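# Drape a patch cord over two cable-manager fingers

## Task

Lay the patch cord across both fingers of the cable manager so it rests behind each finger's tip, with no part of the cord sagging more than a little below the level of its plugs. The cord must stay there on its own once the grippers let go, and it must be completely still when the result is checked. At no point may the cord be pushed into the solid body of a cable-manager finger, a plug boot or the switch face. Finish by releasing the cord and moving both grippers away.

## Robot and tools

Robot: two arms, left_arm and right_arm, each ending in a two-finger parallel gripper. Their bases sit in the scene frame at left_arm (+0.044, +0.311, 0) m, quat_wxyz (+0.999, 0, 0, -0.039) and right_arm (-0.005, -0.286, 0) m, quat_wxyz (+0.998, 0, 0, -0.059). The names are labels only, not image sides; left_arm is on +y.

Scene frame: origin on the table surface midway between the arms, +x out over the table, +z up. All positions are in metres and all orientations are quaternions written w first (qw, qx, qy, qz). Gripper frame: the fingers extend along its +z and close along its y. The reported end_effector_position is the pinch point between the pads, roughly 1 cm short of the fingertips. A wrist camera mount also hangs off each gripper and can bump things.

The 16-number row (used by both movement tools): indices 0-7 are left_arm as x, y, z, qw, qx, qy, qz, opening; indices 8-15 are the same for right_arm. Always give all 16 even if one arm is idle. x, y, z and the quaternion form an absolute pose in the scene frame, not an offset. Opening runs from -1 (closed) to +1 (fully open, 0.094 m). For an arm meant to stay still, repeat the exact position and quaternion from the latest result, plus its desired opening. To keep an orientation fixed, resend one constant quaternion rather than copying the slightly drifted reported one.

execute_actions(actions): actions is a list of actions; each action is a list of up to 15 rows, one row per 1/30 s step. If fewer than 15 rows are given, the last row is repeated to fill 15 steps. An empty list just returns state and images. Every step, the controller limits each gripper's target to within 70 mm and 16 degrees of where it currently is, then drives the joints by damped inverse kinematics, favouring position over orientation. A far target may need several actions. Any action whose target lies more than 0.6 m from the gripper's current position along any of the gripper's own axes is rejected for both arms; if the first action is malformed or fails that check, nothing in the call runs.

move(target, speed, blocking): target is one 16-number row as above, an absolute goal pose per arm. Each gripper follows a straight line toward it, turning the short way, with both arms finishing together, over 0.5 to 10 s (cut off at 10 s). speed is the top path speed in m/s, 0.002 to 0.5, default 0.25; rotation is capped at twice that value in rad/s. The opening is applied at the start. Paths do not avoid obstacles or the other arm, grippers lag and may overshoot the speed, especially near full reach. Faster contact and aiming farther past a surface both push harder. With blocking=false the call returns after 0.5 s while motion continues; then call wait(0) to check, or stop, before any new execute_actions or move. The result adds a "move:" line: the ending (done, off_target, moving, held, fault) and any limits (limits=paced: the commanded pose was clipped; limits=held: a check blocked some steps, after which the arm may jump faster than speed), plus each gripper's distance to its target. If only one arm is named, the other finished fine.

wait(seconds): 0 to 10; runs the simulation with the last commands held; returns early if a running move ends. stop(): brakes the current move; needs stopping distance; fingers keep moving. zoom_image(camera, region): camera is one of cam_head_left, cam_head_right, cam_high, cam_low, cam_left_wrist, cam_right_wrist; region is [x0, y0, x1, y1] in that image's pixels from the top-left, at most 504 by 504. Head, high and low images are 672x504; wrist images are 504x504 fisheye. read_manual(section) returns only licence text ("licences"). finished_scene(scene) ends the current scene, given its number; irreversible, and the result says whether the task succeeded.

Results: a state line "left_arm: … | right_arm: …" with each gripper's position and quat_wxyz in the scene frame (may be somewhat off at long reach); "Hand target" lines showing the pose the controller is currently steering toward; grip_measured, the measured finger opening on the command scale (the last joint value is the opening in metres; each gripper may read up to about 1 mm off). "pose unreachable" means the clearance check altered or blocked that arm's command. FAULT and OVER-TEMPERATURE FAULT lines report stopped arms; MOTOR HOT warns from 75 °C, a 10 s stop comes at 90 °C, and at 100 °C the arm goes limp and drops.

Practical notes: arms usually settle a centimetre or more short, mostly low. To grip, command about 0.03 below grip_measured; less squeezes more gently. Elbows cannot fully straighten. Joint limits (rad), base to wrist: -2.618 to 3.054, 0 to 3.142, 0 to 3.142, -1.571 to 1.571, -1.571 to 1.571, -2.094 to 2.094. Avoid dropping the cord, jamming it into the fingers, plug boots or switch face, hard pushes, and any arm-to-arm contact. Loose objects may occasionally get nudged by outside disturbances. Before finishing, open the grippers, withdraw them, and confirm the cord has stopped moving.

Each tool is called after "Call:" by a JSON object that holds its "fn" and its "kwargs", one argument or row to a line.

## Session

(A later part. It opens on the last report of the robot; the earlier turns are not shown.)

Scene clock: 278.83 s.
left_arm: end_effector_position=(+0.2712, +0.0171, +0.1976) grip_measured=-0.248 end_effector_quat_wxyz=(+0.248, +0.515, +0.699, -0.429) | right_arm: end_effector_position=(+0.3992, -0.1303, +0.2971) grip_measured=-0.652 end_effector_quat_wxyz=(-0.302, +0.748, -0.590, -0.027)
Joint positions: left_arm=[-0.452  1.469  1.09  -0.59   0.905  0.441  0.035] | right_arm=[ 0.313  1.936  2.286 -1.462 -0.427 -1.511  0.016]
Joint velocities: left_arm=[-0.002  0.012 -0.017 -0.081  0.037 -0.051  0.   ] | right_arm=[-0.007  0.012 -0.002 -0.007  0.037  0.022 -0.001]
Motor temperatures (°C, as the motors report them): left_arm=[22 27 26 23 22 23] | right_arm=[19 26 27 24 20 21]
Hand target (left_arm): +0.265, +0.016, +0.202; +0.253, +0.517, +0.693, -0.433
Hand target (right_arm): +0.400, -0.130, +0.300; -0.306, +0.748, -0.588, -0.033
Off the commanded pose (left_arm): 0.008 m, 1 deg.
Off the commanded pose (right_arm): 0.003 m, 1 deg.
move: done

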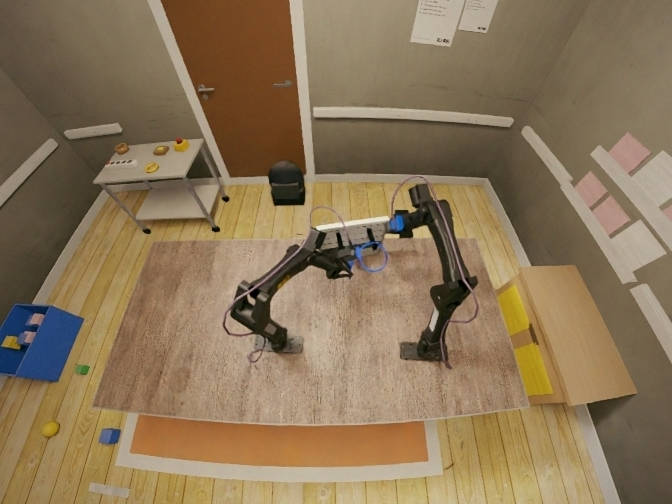

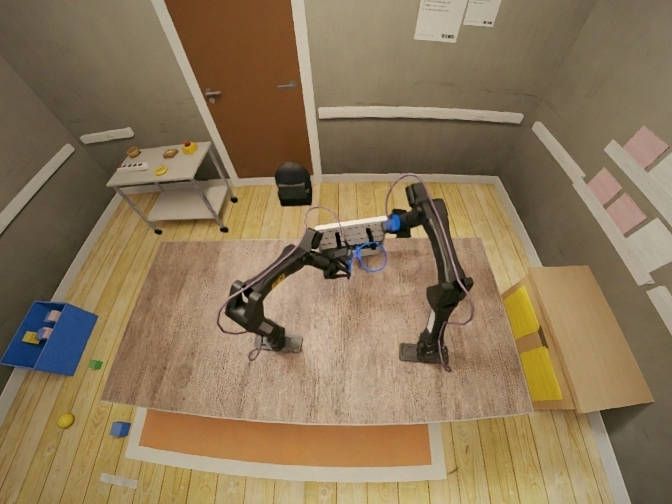

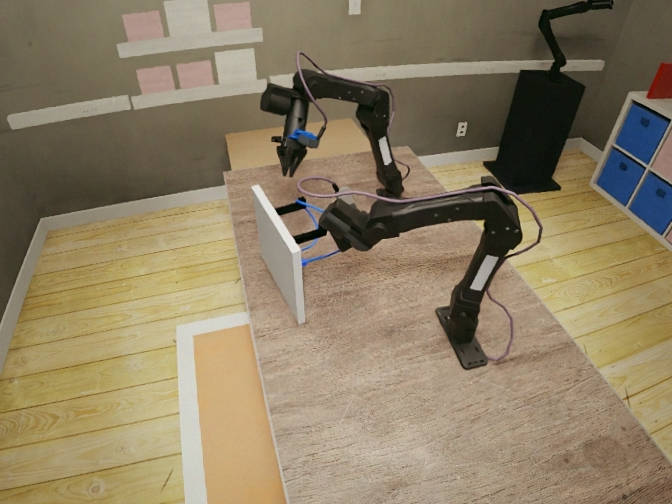

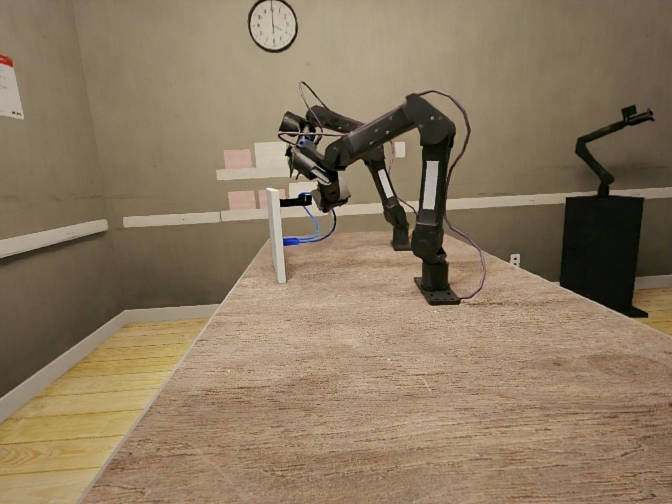

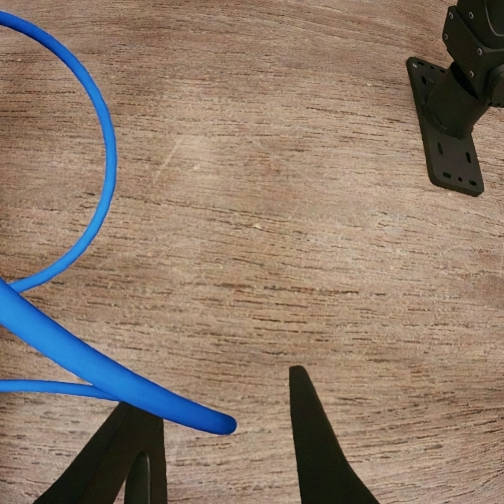

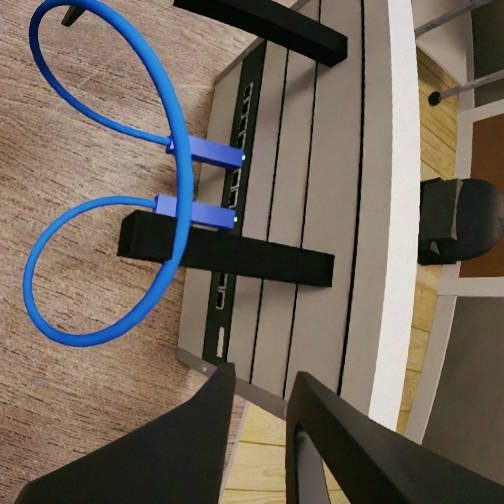

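Call:
{"fn": "move", "kwargs": {
  "target": [0.265,0.013,0.201,0.2522,0.5176,0.6928,-0.4343,-0.945, 0.40,-0.13,0.30,0.3056,-0.7479,0.5876,0.0329,-0.65],
  "speed": 0.05
}}

Call:
{"fn": "move", "kwargs": {
  "target": [0.295,0.062,0.262,0.3686,0.5851,0.6385,-0.3378,-0.945, 0.40,-0.13,0.30,0.3056,-0.7479,0.5876,0.0329,-0.65],
  "speed": 0.06
}}

Call:
{"fn": "zoom_image", "kwargs": {
  "camera": "cam_head_right",
  "region": [300, 200, 430, 330]
}}

Call:
{"fn": "zoom_image", "kwargs": {
  "camera": "cam_low",
  "region": [255, 150, 365, 260]
}}

Scene clock: 288.00 s.
left_arm: end_effector_position=(+0.2716, +0.0142, +0.1987) grip_measured=-0.917 end_effector_quat_wxyz=(+0.251, +0.516, +0.698, -0.428) | right_arm: end_effector_position=(+0.3992, -0.1304, +0.2970) grip_measured=-0.652 end_effector_quat_wxyz=(-0.302, +0.748, -0.590, -0.027)
Joint positions: left_arm=[-0.46   1.469  1.09  -0.573  0.899  0.43   0.004] | right_arm=[ 0.313  1.936  2.286 -1.462 -0.427 -1.511  0.016]
Joint velocities: left_arm=[ 0.002 -0.002 -0.002 -0.11   0.051 -0.066 -0.001] | right_arm=[ 0.007  0.022  0.002 -0.051  0.022 -0.022 -0.   ]
Motor temperatures (°C, as the motors report them): left_arm=[22 27 26 24 22 23] | right_arm=[19 26 28 24 20 21]
Hand target (left_arm): +0.265, +0.013, +0.201; +0.252, +0.518, +0.693, -0.434
Hand target (right_arm): +0.400, -0.130, +0.300; -0.306, +0.748, -0.588, -0.032
Off the commanded pose (left_arm): 0.007 m, 1 deg.
Off the commanded pose (right_arm): 0.003 m, 1 deg.
move: done

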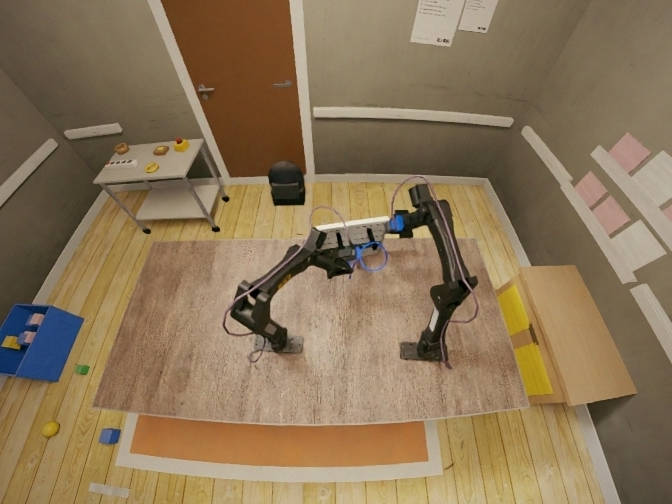

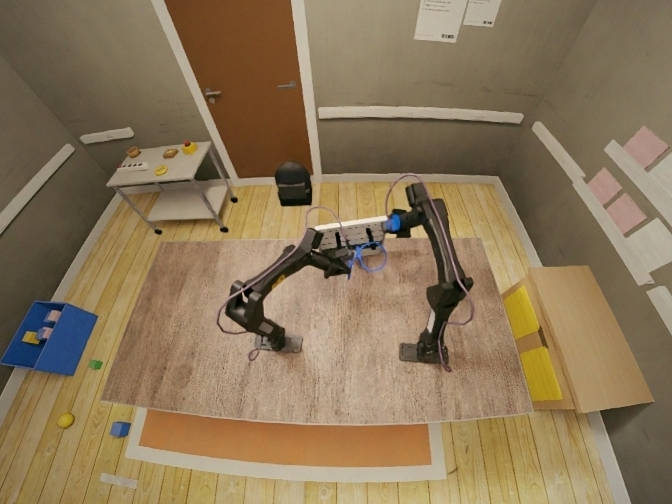

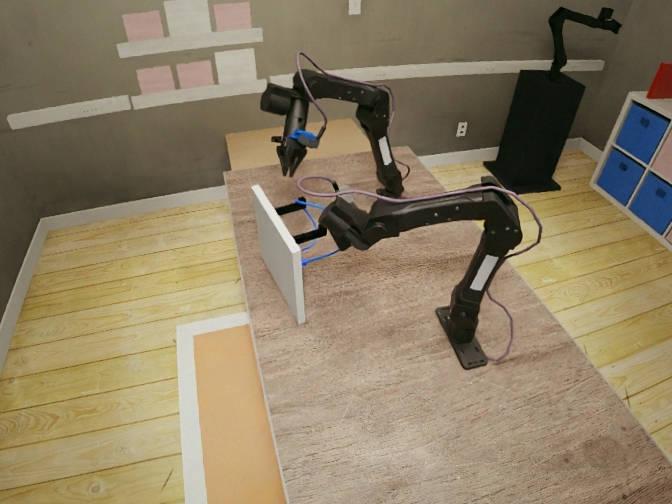

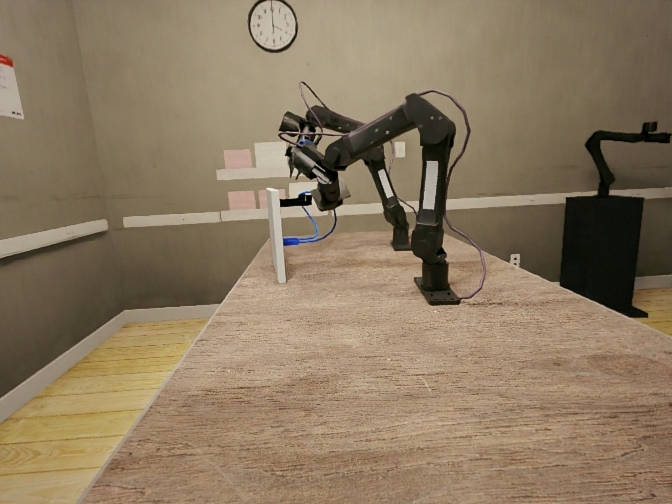

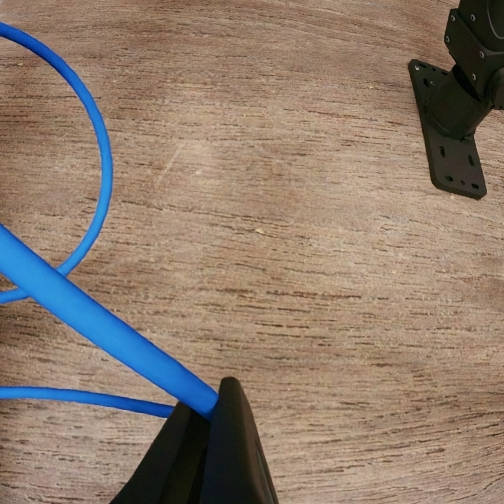

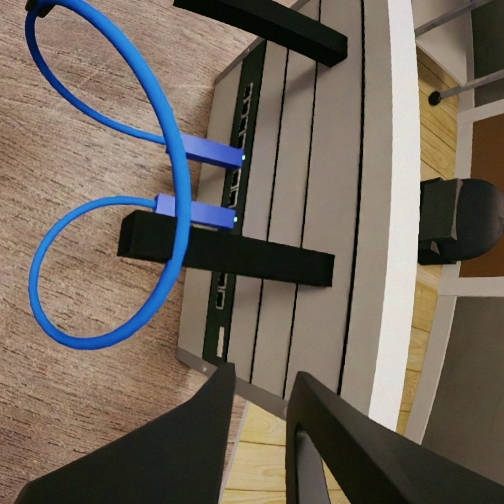

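Scene clock: 291.17 s.
left_arm: end_effector_position=(+0.2983, +0.0596, +0.2425) grip_measured=-0.916 end_effector_quat_wxyz=(+0.351, +0.581, +0.653, -0.337) | right_arm: end_effector_position=(+0.3992, -0.1304, +0.2970) grip_measured=-0.652 end_effector_quat_wxyz=(-0.302, +0.748, -0.590, -0.027)
Joint positions: left_arm=[-0.32   1.377  1.198 -0.755  0.856  0.758  0.004] | right_arm=[ 0.313  1.936  2.286 -1.462 -0.427 -1.511  0.016]
Joint velocities: left_arm=[ 0.002 -0.007  0.012 -0.081  0.022  0.066 -0.   ] | right_arm=[-0.022 -0.007 -0.007 -0.007 -0.051 -0.022 -0.   ]
Motor temperatures (°C, as the motors report them): left_arm=[22 27 26 24 22 23] | right_arm=[19 26 28 24 20 21]
Hand target (left_arm): +0.295, +0.061, +0.262; +0.368, +0.585, +0.639, -0.338
Hand target (right_arm): +0.400, -0.130, +0.300; -0.306, +0.748, -0.588, -0.032
Off the commanded pose (left_arm): 0.020 m, 3 deg.
Off the commanded pose (right_arm): 0.003 m, 1 deg.
move: off_target (left_arm)

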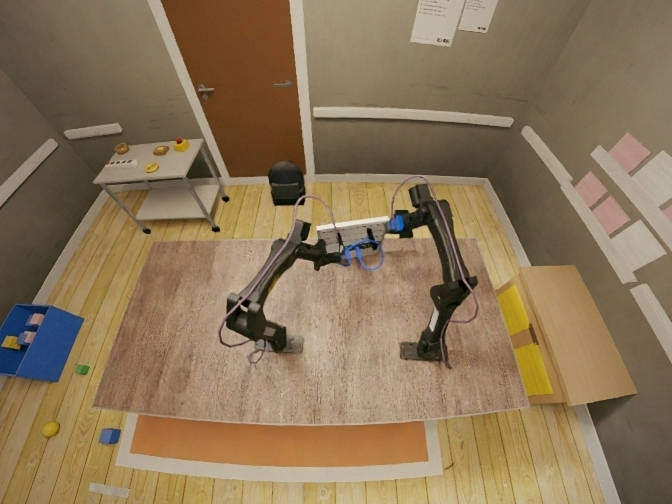

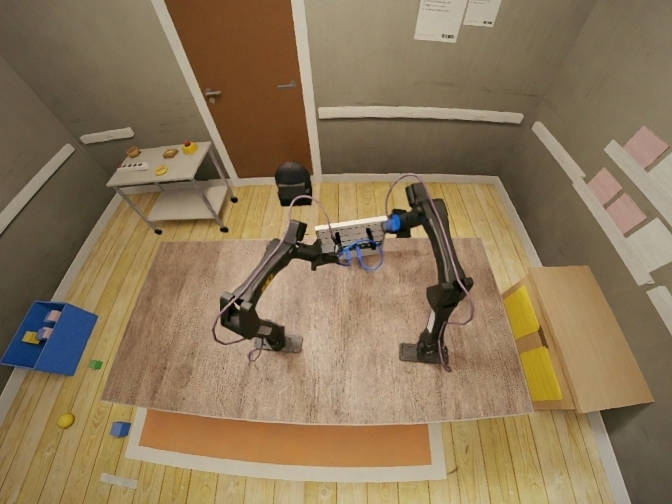

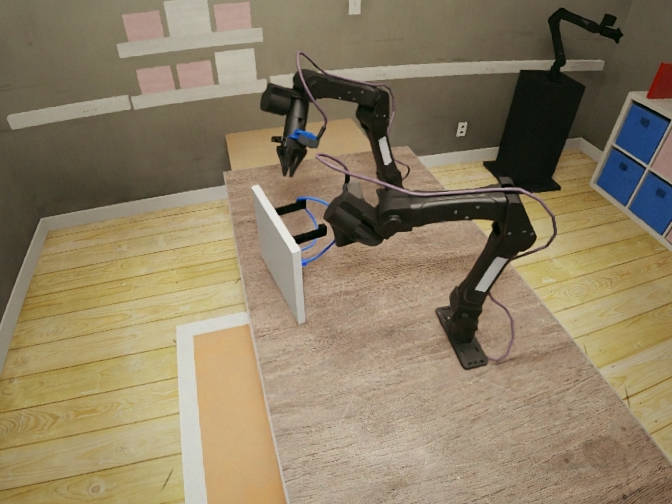

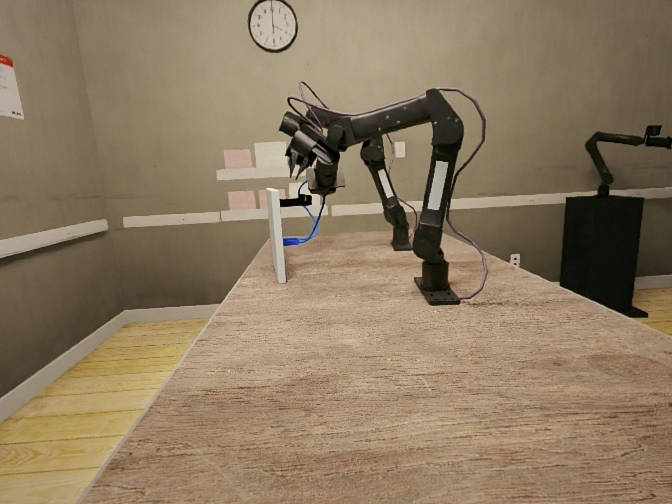

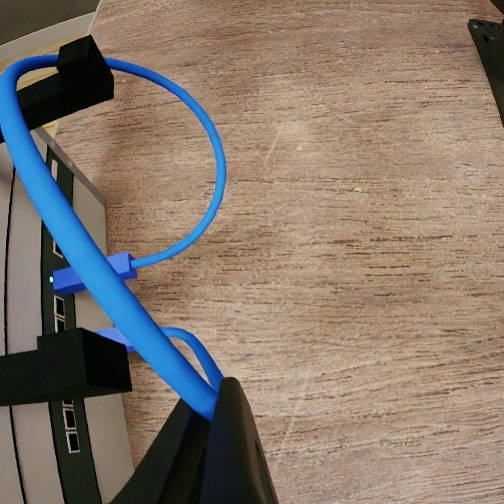

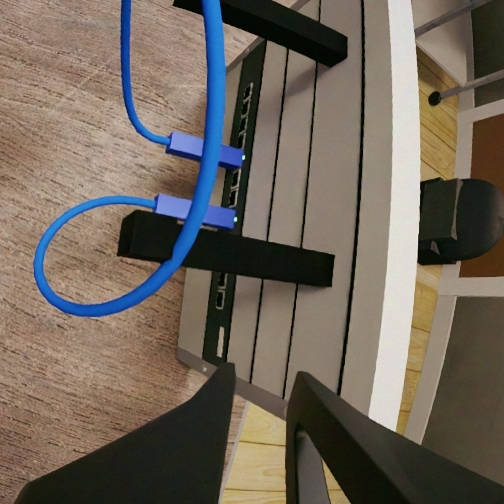

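Region (300, 200, 430, 330) of cam_head_right's 672x504 image, scaled by 3.877, with more detail than that image has.

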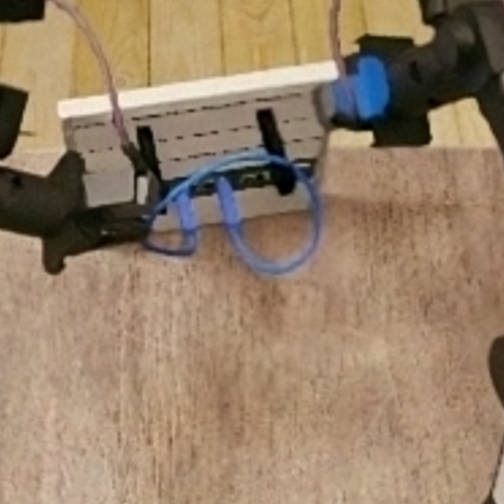

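Region (255, 150, 365, 260) of cam_low's 672x504 image, scaled by 4.582, with more detail than that image has.

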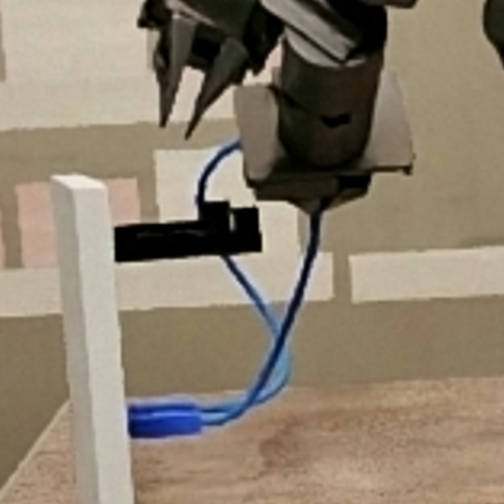

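Call:
{"fn": "move", "kwargs": {
  "target": [0.31,0.097,0.25,0.3686,0.5851,0.6385,-0.3378,-0.945, 0.40,-0.13,0.30,0.3056,-0.7479,0.5876,0.0329,-0.65],
  "speed": 0.04
}}

Call:
{"fn": "zoom_image", "kwargs": {
  "camera": "cam_head_right",
  "region": [300, 200, 430, 330]
}}

Call:
{"fn": "zoom_image", "kwargs": {
  "camera": "cam_low",
  "region": [255, 150, 365, 260]
}}

Scene clock: 299.63 s.
left_arm: end_effector_position=(+0.3104, +0.0976, +0.2315) grip_measured=-0.916 end_effector_quat_wxyz=(+0.355, +0.584, +0.653, -0.325) | right_arm: end_effector_position=(+0.3992, -0.1304, +0.2970) grip_measured=-0.652 end_effector_quat_wxyz=(-0.302, +0.748, -0.590, -0.027)
Joint positions: left_arm=[-0.175  1.397  1.198 -0.875  0.914  0.959  0.004] | right_arm=[ 0.313  1.936  2.286 -1.462 -0.427 -1.511  0.016]
Joint velocities: left_arm=[ 0.012 -0.007  0.002 -0.081  0.007  0.081  0.001] | right_arm=[ 0.022 -0.007  0.012 -0.051 -0.022  0.037 -0.   ]
Motor temperatures (°C, as the motors report them): left_arm=[22 27 27 24 22 23] | right_arm=[19 27 28 24 20 21]
Hand target (left_arm): +0.310, +0.097, +0.250; +0.369, +0.584, +0.639, -0.338
Hand target (right_arm): +0.400, -0.130, +0.300; -0.306, +0.748, -0.588, -0.032
Off the commanded pose (left_arm): 0.019 m, 3 deg.
Off the commanded pose (right_arm): 0.003 m, 1 deg.
move: off_target (left_arm)

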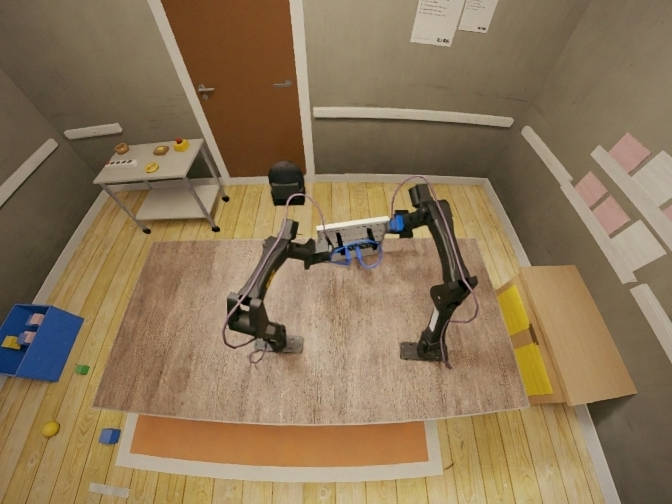

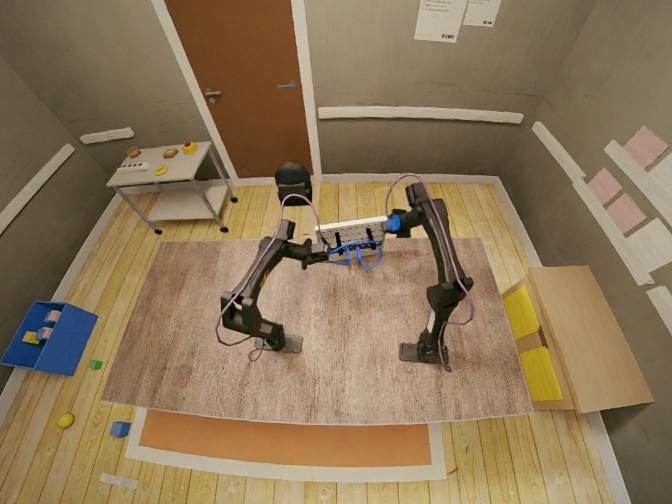

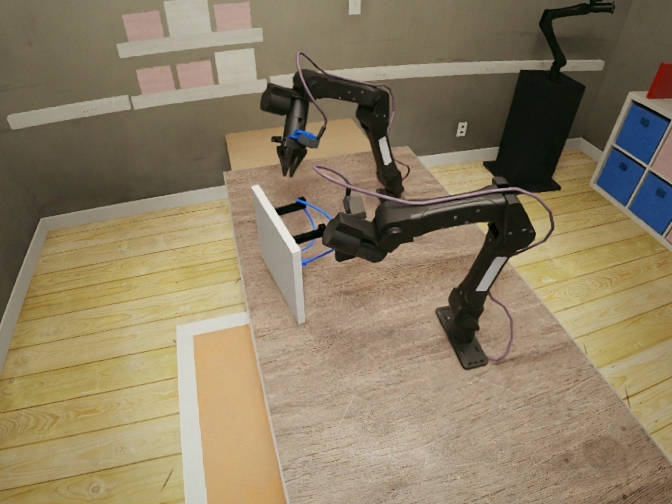

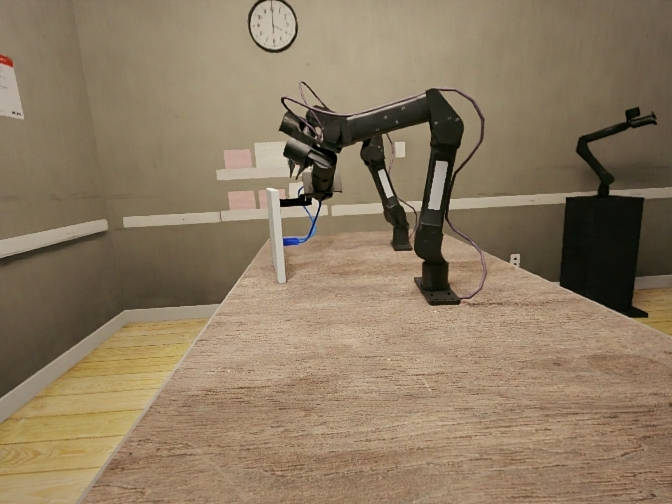

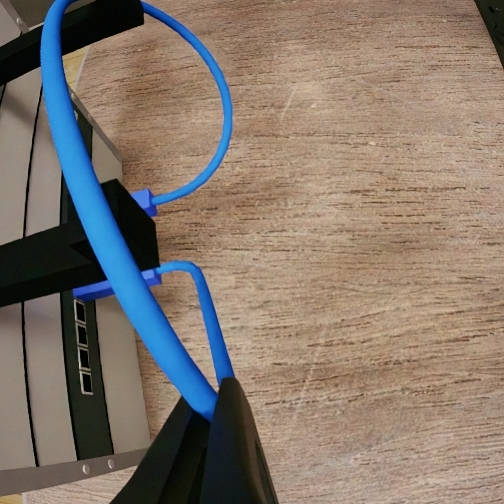

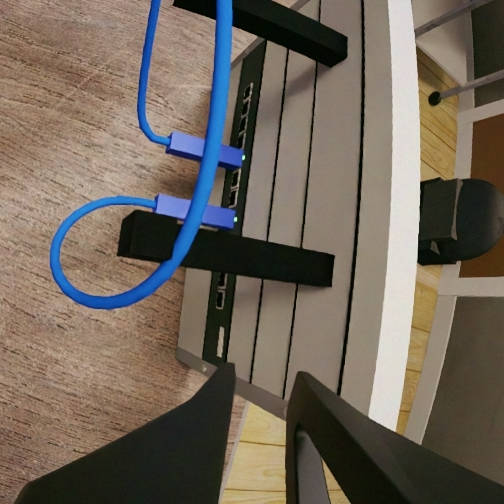

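Region (300, 200, 430, 330) of cam_head_right's 672x504 image, scaled by 3.877, with more detail than that image has.

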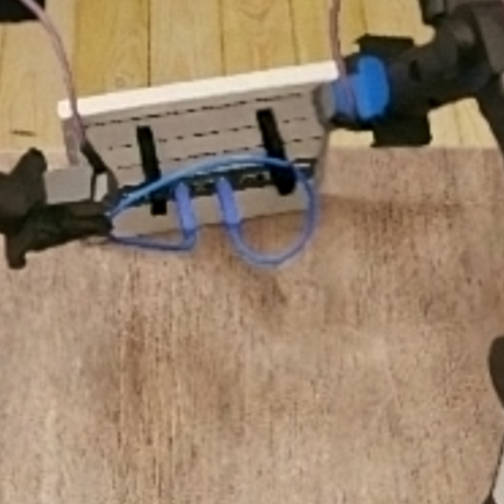

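Region (255, 150, 365, 260) of cam_low's 672x504 image, scaled by 4.582, with more detail than that image has.

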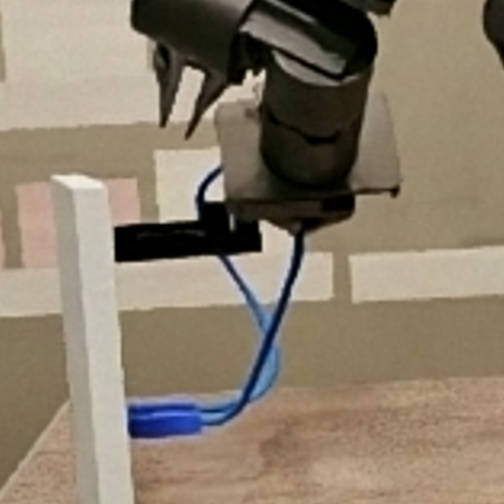

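Call:
{"fn": "move", "kwargs": {
  "target": [0.345,0.097,0.245,0.3686,0.5851,0.6385,-0.3378,-0.945, 0.40,-0.13,0.30,0.3056,-0.7479,0.5876,0.0329,-0.65],
  "speed": 0.04
}}

Call:
{"fn": "zoom_image", "kwargs": {
  "camera": "cam_head_right",
  "region": [300, 200, 430, 330]
}}

Call:
{"fn": "zoom_image", "kwargs": {
  "camera": "cam_low",
  "region": [255, 150, 365, 260]
}}

Scene clock: 305.57 s.
left_arm: end_effector_position=(+0.3438, +0.0962, +0.2340) grip_measured=-0.916 end_effector_quat_wxyz=(+0.361, +0.585, +0.647, -0.329) | right_arm: end_effector_position=(+0.3992, -0.1304, +0.2970) grip_measured=-0.652 end_effector_quat_wxyz=(-0.302, +0.748, -0.590, -0.027)
Joint positions: left_arm=[-0.146  1.528  1.317 -0.888  0.943  1.003  0.004] | right_arm=[ 0.313  1.936  2.286 -1.462 -0.427 -1.511  0.016]
Joint velocities: left_arm=[-0.012  0.007 -0.002  0.022  0.037  0.037 -0.001] | right_arm=[ 0.012 -0.007 -0.002 -0.051 -0.081 -0.022 -0.001]
Motor temperatures (°C, as the motors report them): left_arm=[22 27 28 23 22 23] | right_arm=[19 27 28 24 20 21]
Hand target (left_arm): +0.345, +0.097, +0.245; +0.369, +0.584, +0.639, -0.337
Hand target (right_arm): +0.400, -0.130, +0.300; -0.306, +0.748, -0.588, -0.032
Off the commanded pose (left_arm): 0.011 m, 2 deg.
Off the commanded pose (right_arm): 0.003 m, 1 deg.
move: off_target (left_arm)

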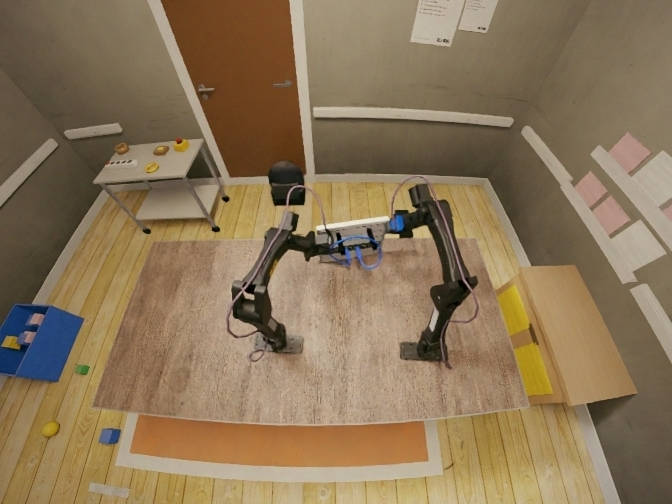

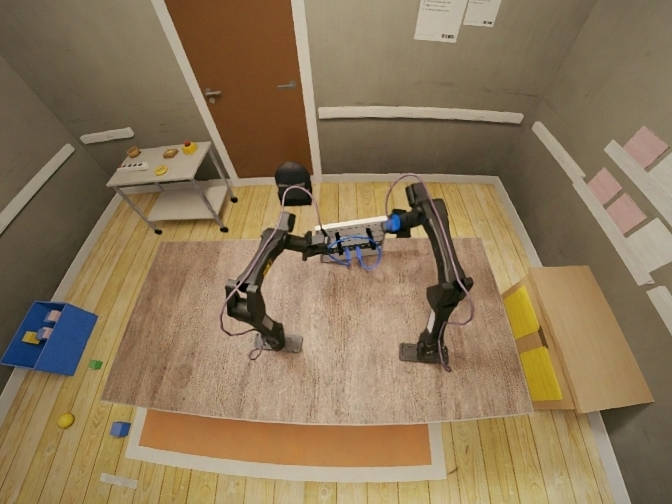

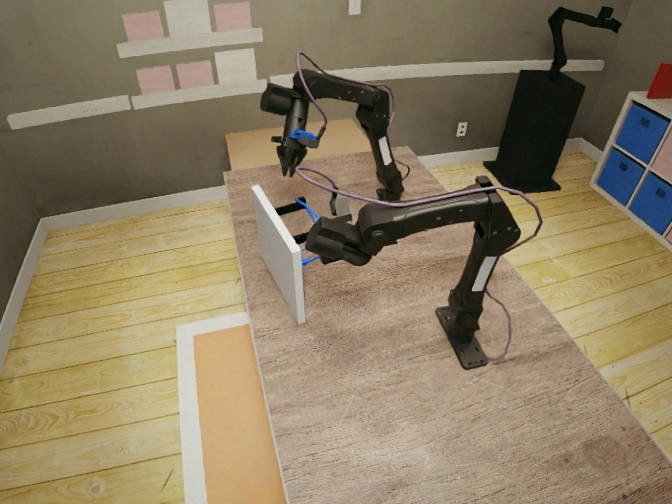

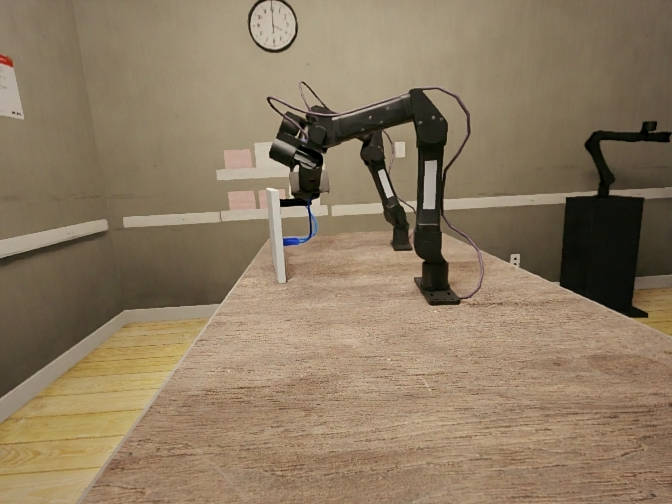

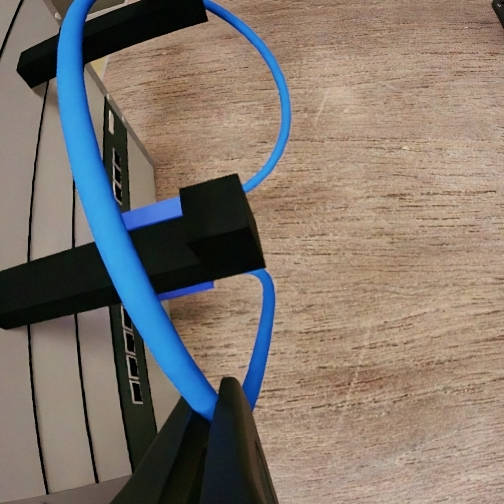

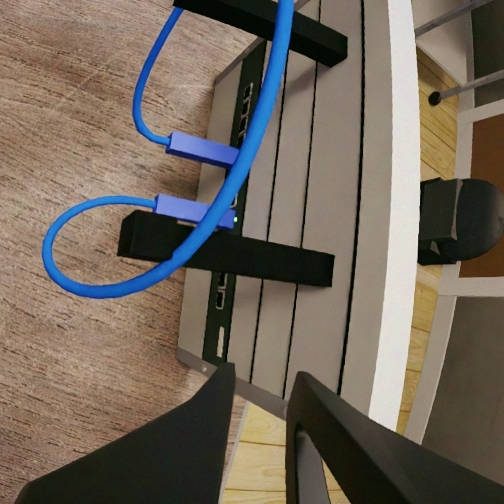

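Region (300, 200, 430, 330) of cam_head_right's 672x504 image, scaled by 3.877, with more detail than that image has.

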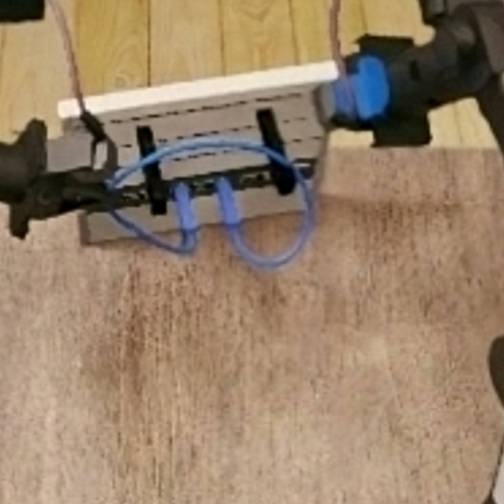

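Region (255, 150, 365, 260) of cam_low's 672x504 image, scaled by 4.582, with more detail than that image has.

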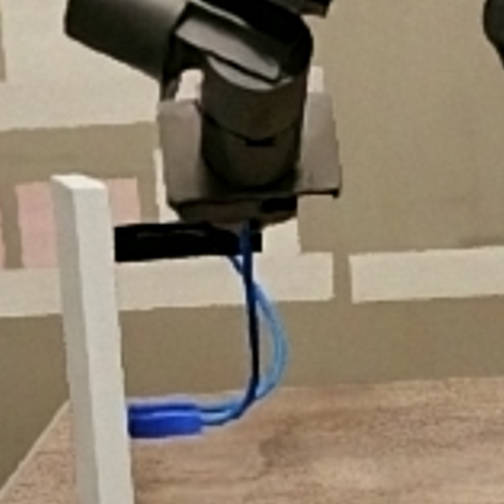

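Call:
{"fn": "move", "kwargs": {
  "target": [0.342,0.097,0.208,0.3686,0.5851,0.6385,-0.3378,-0.945, 0.40,-0.13,0.30,0.3056,-0.7479,0.5876,0.0329,-0.65],
  "speed": 0.03
}}

Call:
{"fn": "zoom_image", "kwargs": {
  "camera": "cam_head_right",
  "region": [300, 200, 430, 330]
}}

Scene clock: 311.03 s.
left_arm: end_effector_position=(+0.3420, +0.0961, +0.2073) grip_measured=-0.916 end_effector_quat_wxyz=(+0.360, +0.586, +0.645, -0.332) | right_arm: end_effector_position=(+0.3992, -0.1304, +0.2970) grip_measured=-0.652 end_effector_quat_wxyz=(-0.302, +0.748, -0.590, -0.027)
Joint positions: left_arm=[-0.146  1.528  1.21  -0.786  0.948  1.008  0.004] | right_arm=[ 0.313  1.936  2.286 -1.462 -0.427 -1.511  0.016]
Joint velocities: left_arm=[ 0.007 -0.002 -0.007  0.022  0.007  0.095  0.   ] | right_arm=[-0.007 -0.002 -0.012  0.022  0.037 -0.007  0.001]
Motor temperatures (°C, as the motors report them): left_arm=[22 27 28 23 22 23] | right_arm=[19 27 28 24 20 21]
Hand target (left_arm): +0.342, +0.097, +0.208; +0.368, +0.585, +0.639, -0.338
Hand target (right_arm): +0.400, -0.130, +0.300; -0.306, +0.748, -0.588, -0.032
Off the commanded pose (left_arm): 0.001 m, 1 deg.
Off the commanded pose (right_arm): 0.003 m, 1 deg.
move: done

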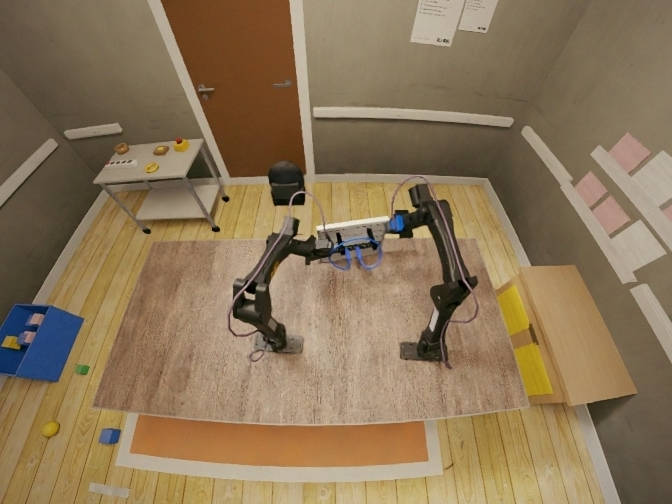

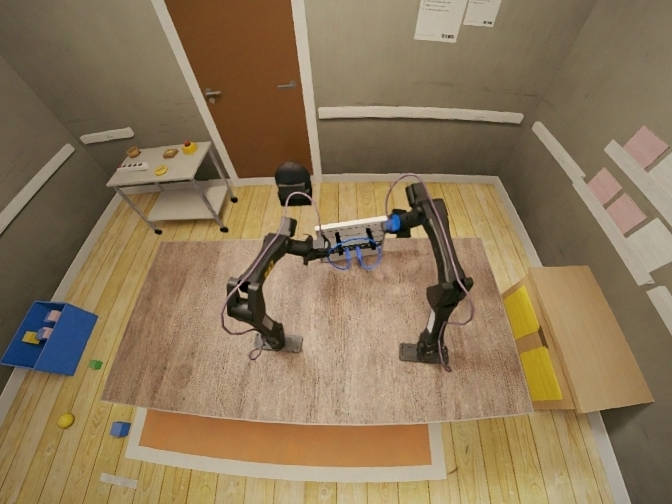

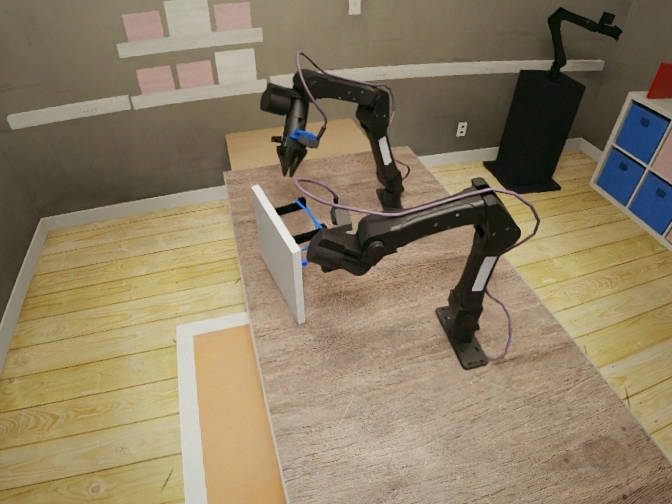

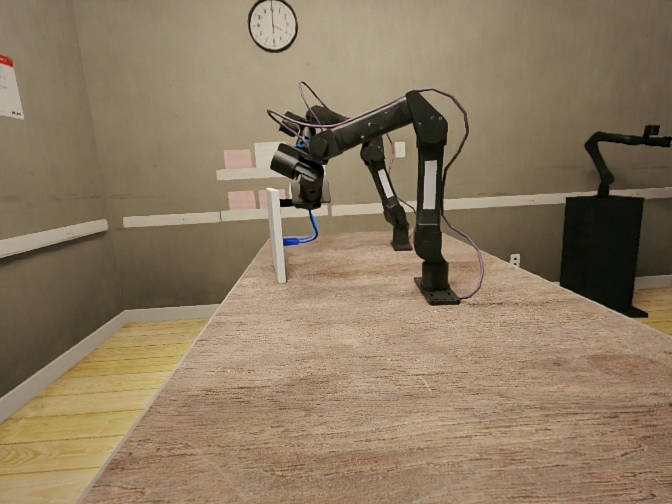

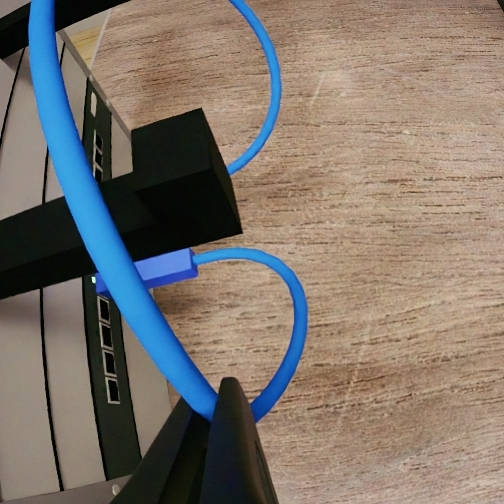

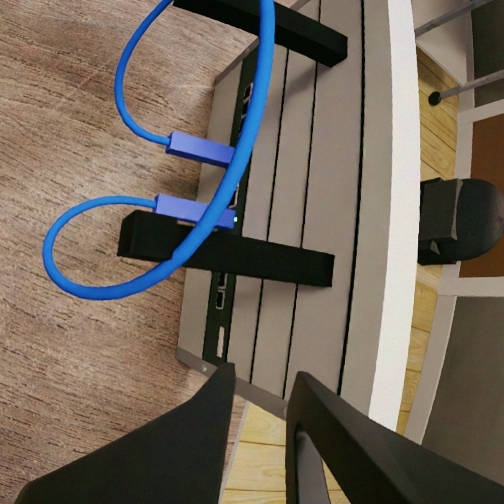

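Region (300, 200, 430, 330) of cam_head_right's 672x504 image, scaled by 3.877, with more detail than that image has.

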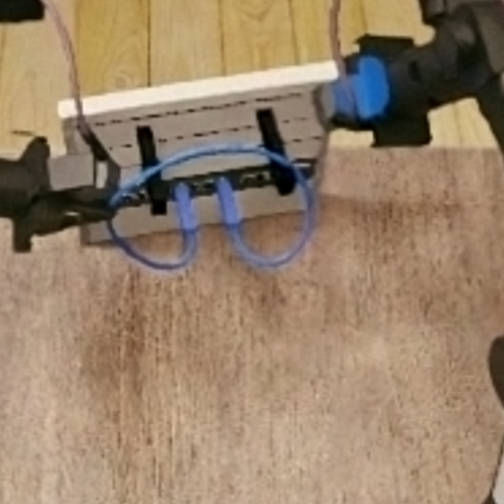

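Call:
{"fn": "move", "kwargs": {
  "target": [0.338,0.093,0.192,0.3686,0.5851,0.6385,-0.3378,-0.945, 0.40,-0.13,0.30,0.3056,-0.7479,0.5876,0.0329,-0.65],
  "speed": 0.02
}}

Call:
{"fn": "zoom_image", "kwargs": {
  "camera": "cam_head_right",
  "region": [310, 210, 400, 290]
}}

Call:
{"fn": "zoom_image", "kwargs": {
  "camera": "cam_high",
  "region": [260, 180, 360, 280]
}}

Scene clock: 317.37 s.
left_arm: end_effector_position=(+0.3423, +0.0963, +0.1896) grip_measured=-0.916 end_effector_quat_wxyz=(+0.365, +0.587, +0.644, -0.328) | right_arm: end_effector_position=(+0.3992, -0.1304, +0.2970) grip_measured=-0.652 end_effector_quat_wxyz=(-0.302, +0.748, -0.590, -0.027)
Joint positions: left_arm=[-0.146  1.528  1.136 -0.697  0.946  1.004  0.004] | right_arm=[ 0.313  1.936  2.286 -1.462 -0.427 -1.511  0.016]
Joint velocities: left_arm=[ 0.012 -0.002 -0.007  0.11  -0.007 -0.022  0.001] | right_arm=[ 0.002 -0.017  0.002  0.051  0.007  0.037 -0.   ]
Motor temperatures (°C, as the motors report them): left_arm=[22 27 27 23 22 23] | right_arm=[19 27 28 24 20 21]
Hand target (left_arm): +0.338, +0.093, +0.192; +0.368, +0.585, +0.638, -0.338
Hand target (right_arm): +0.400, -0.130, +0.300; -0.306, +0.748, -0.588, -0.032
Off the commanded pose (left_arm): 0.006 m, 1 deg.
Off the commanded pose (right_arm): 0.003 m, 1 deg.
move: done

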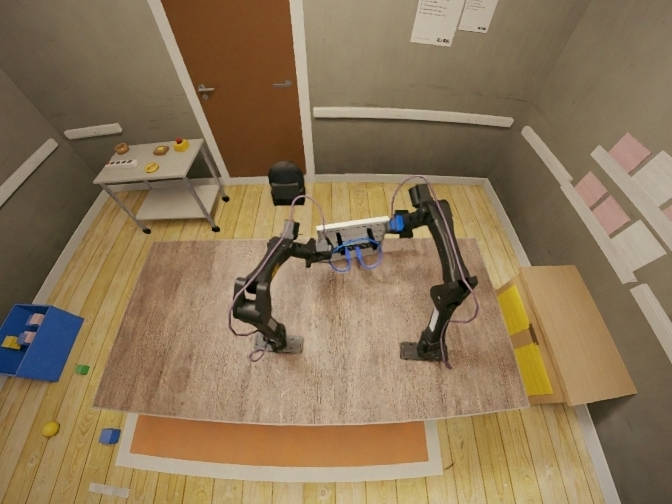

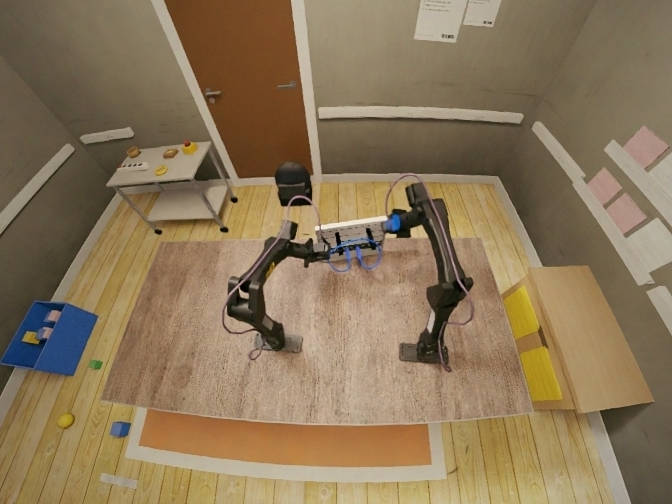

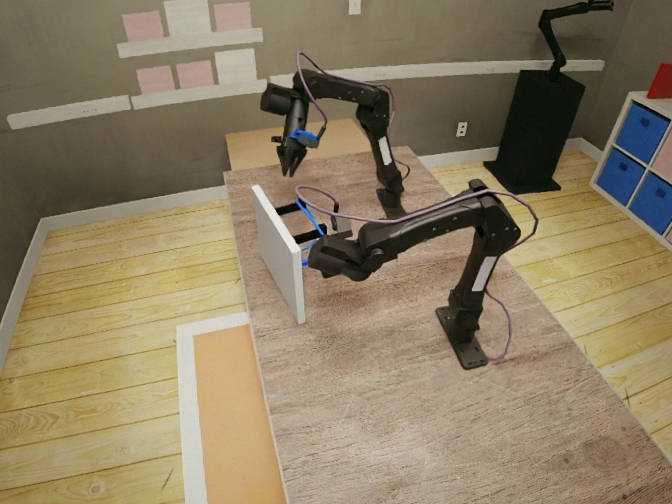

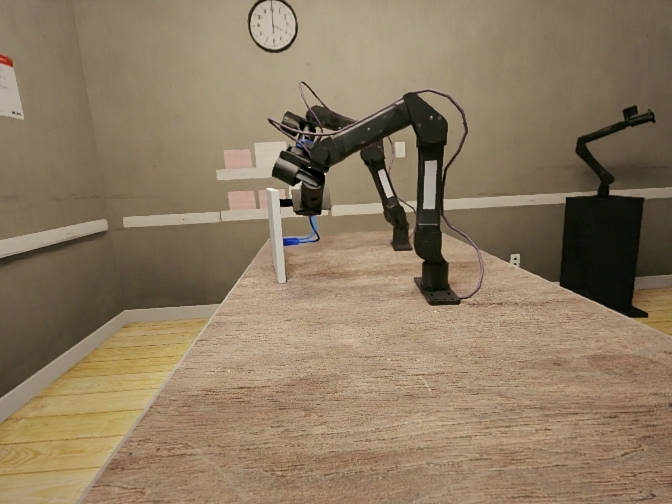

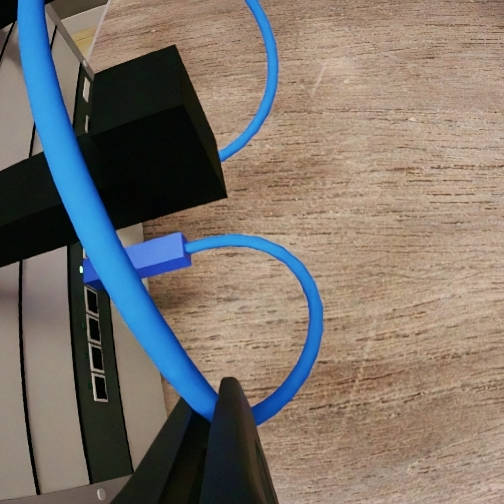

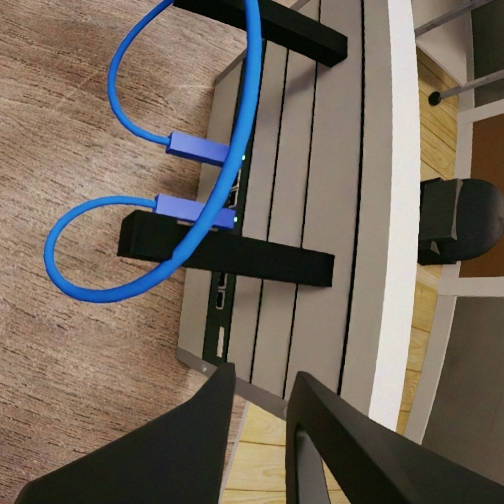

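Region (310, 210, 400, 290) of cam_head_right's 672x504 image, scaled by 5.600, with more detail than that image has.

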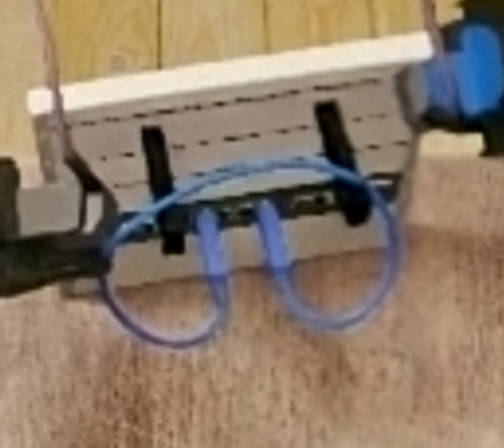

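Region (260, 180, 360, 280) of cam_high's 672x504 image, scaled by 5.040, with more detail than that image has.

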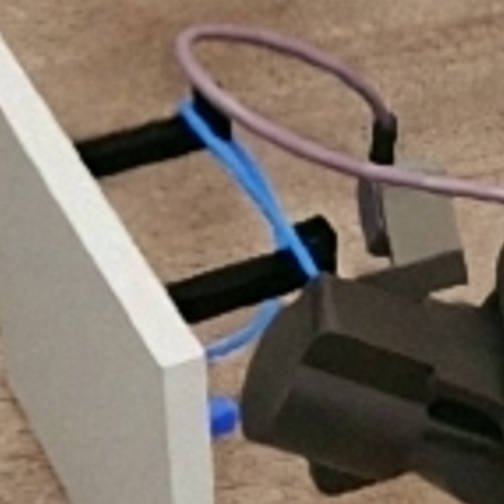

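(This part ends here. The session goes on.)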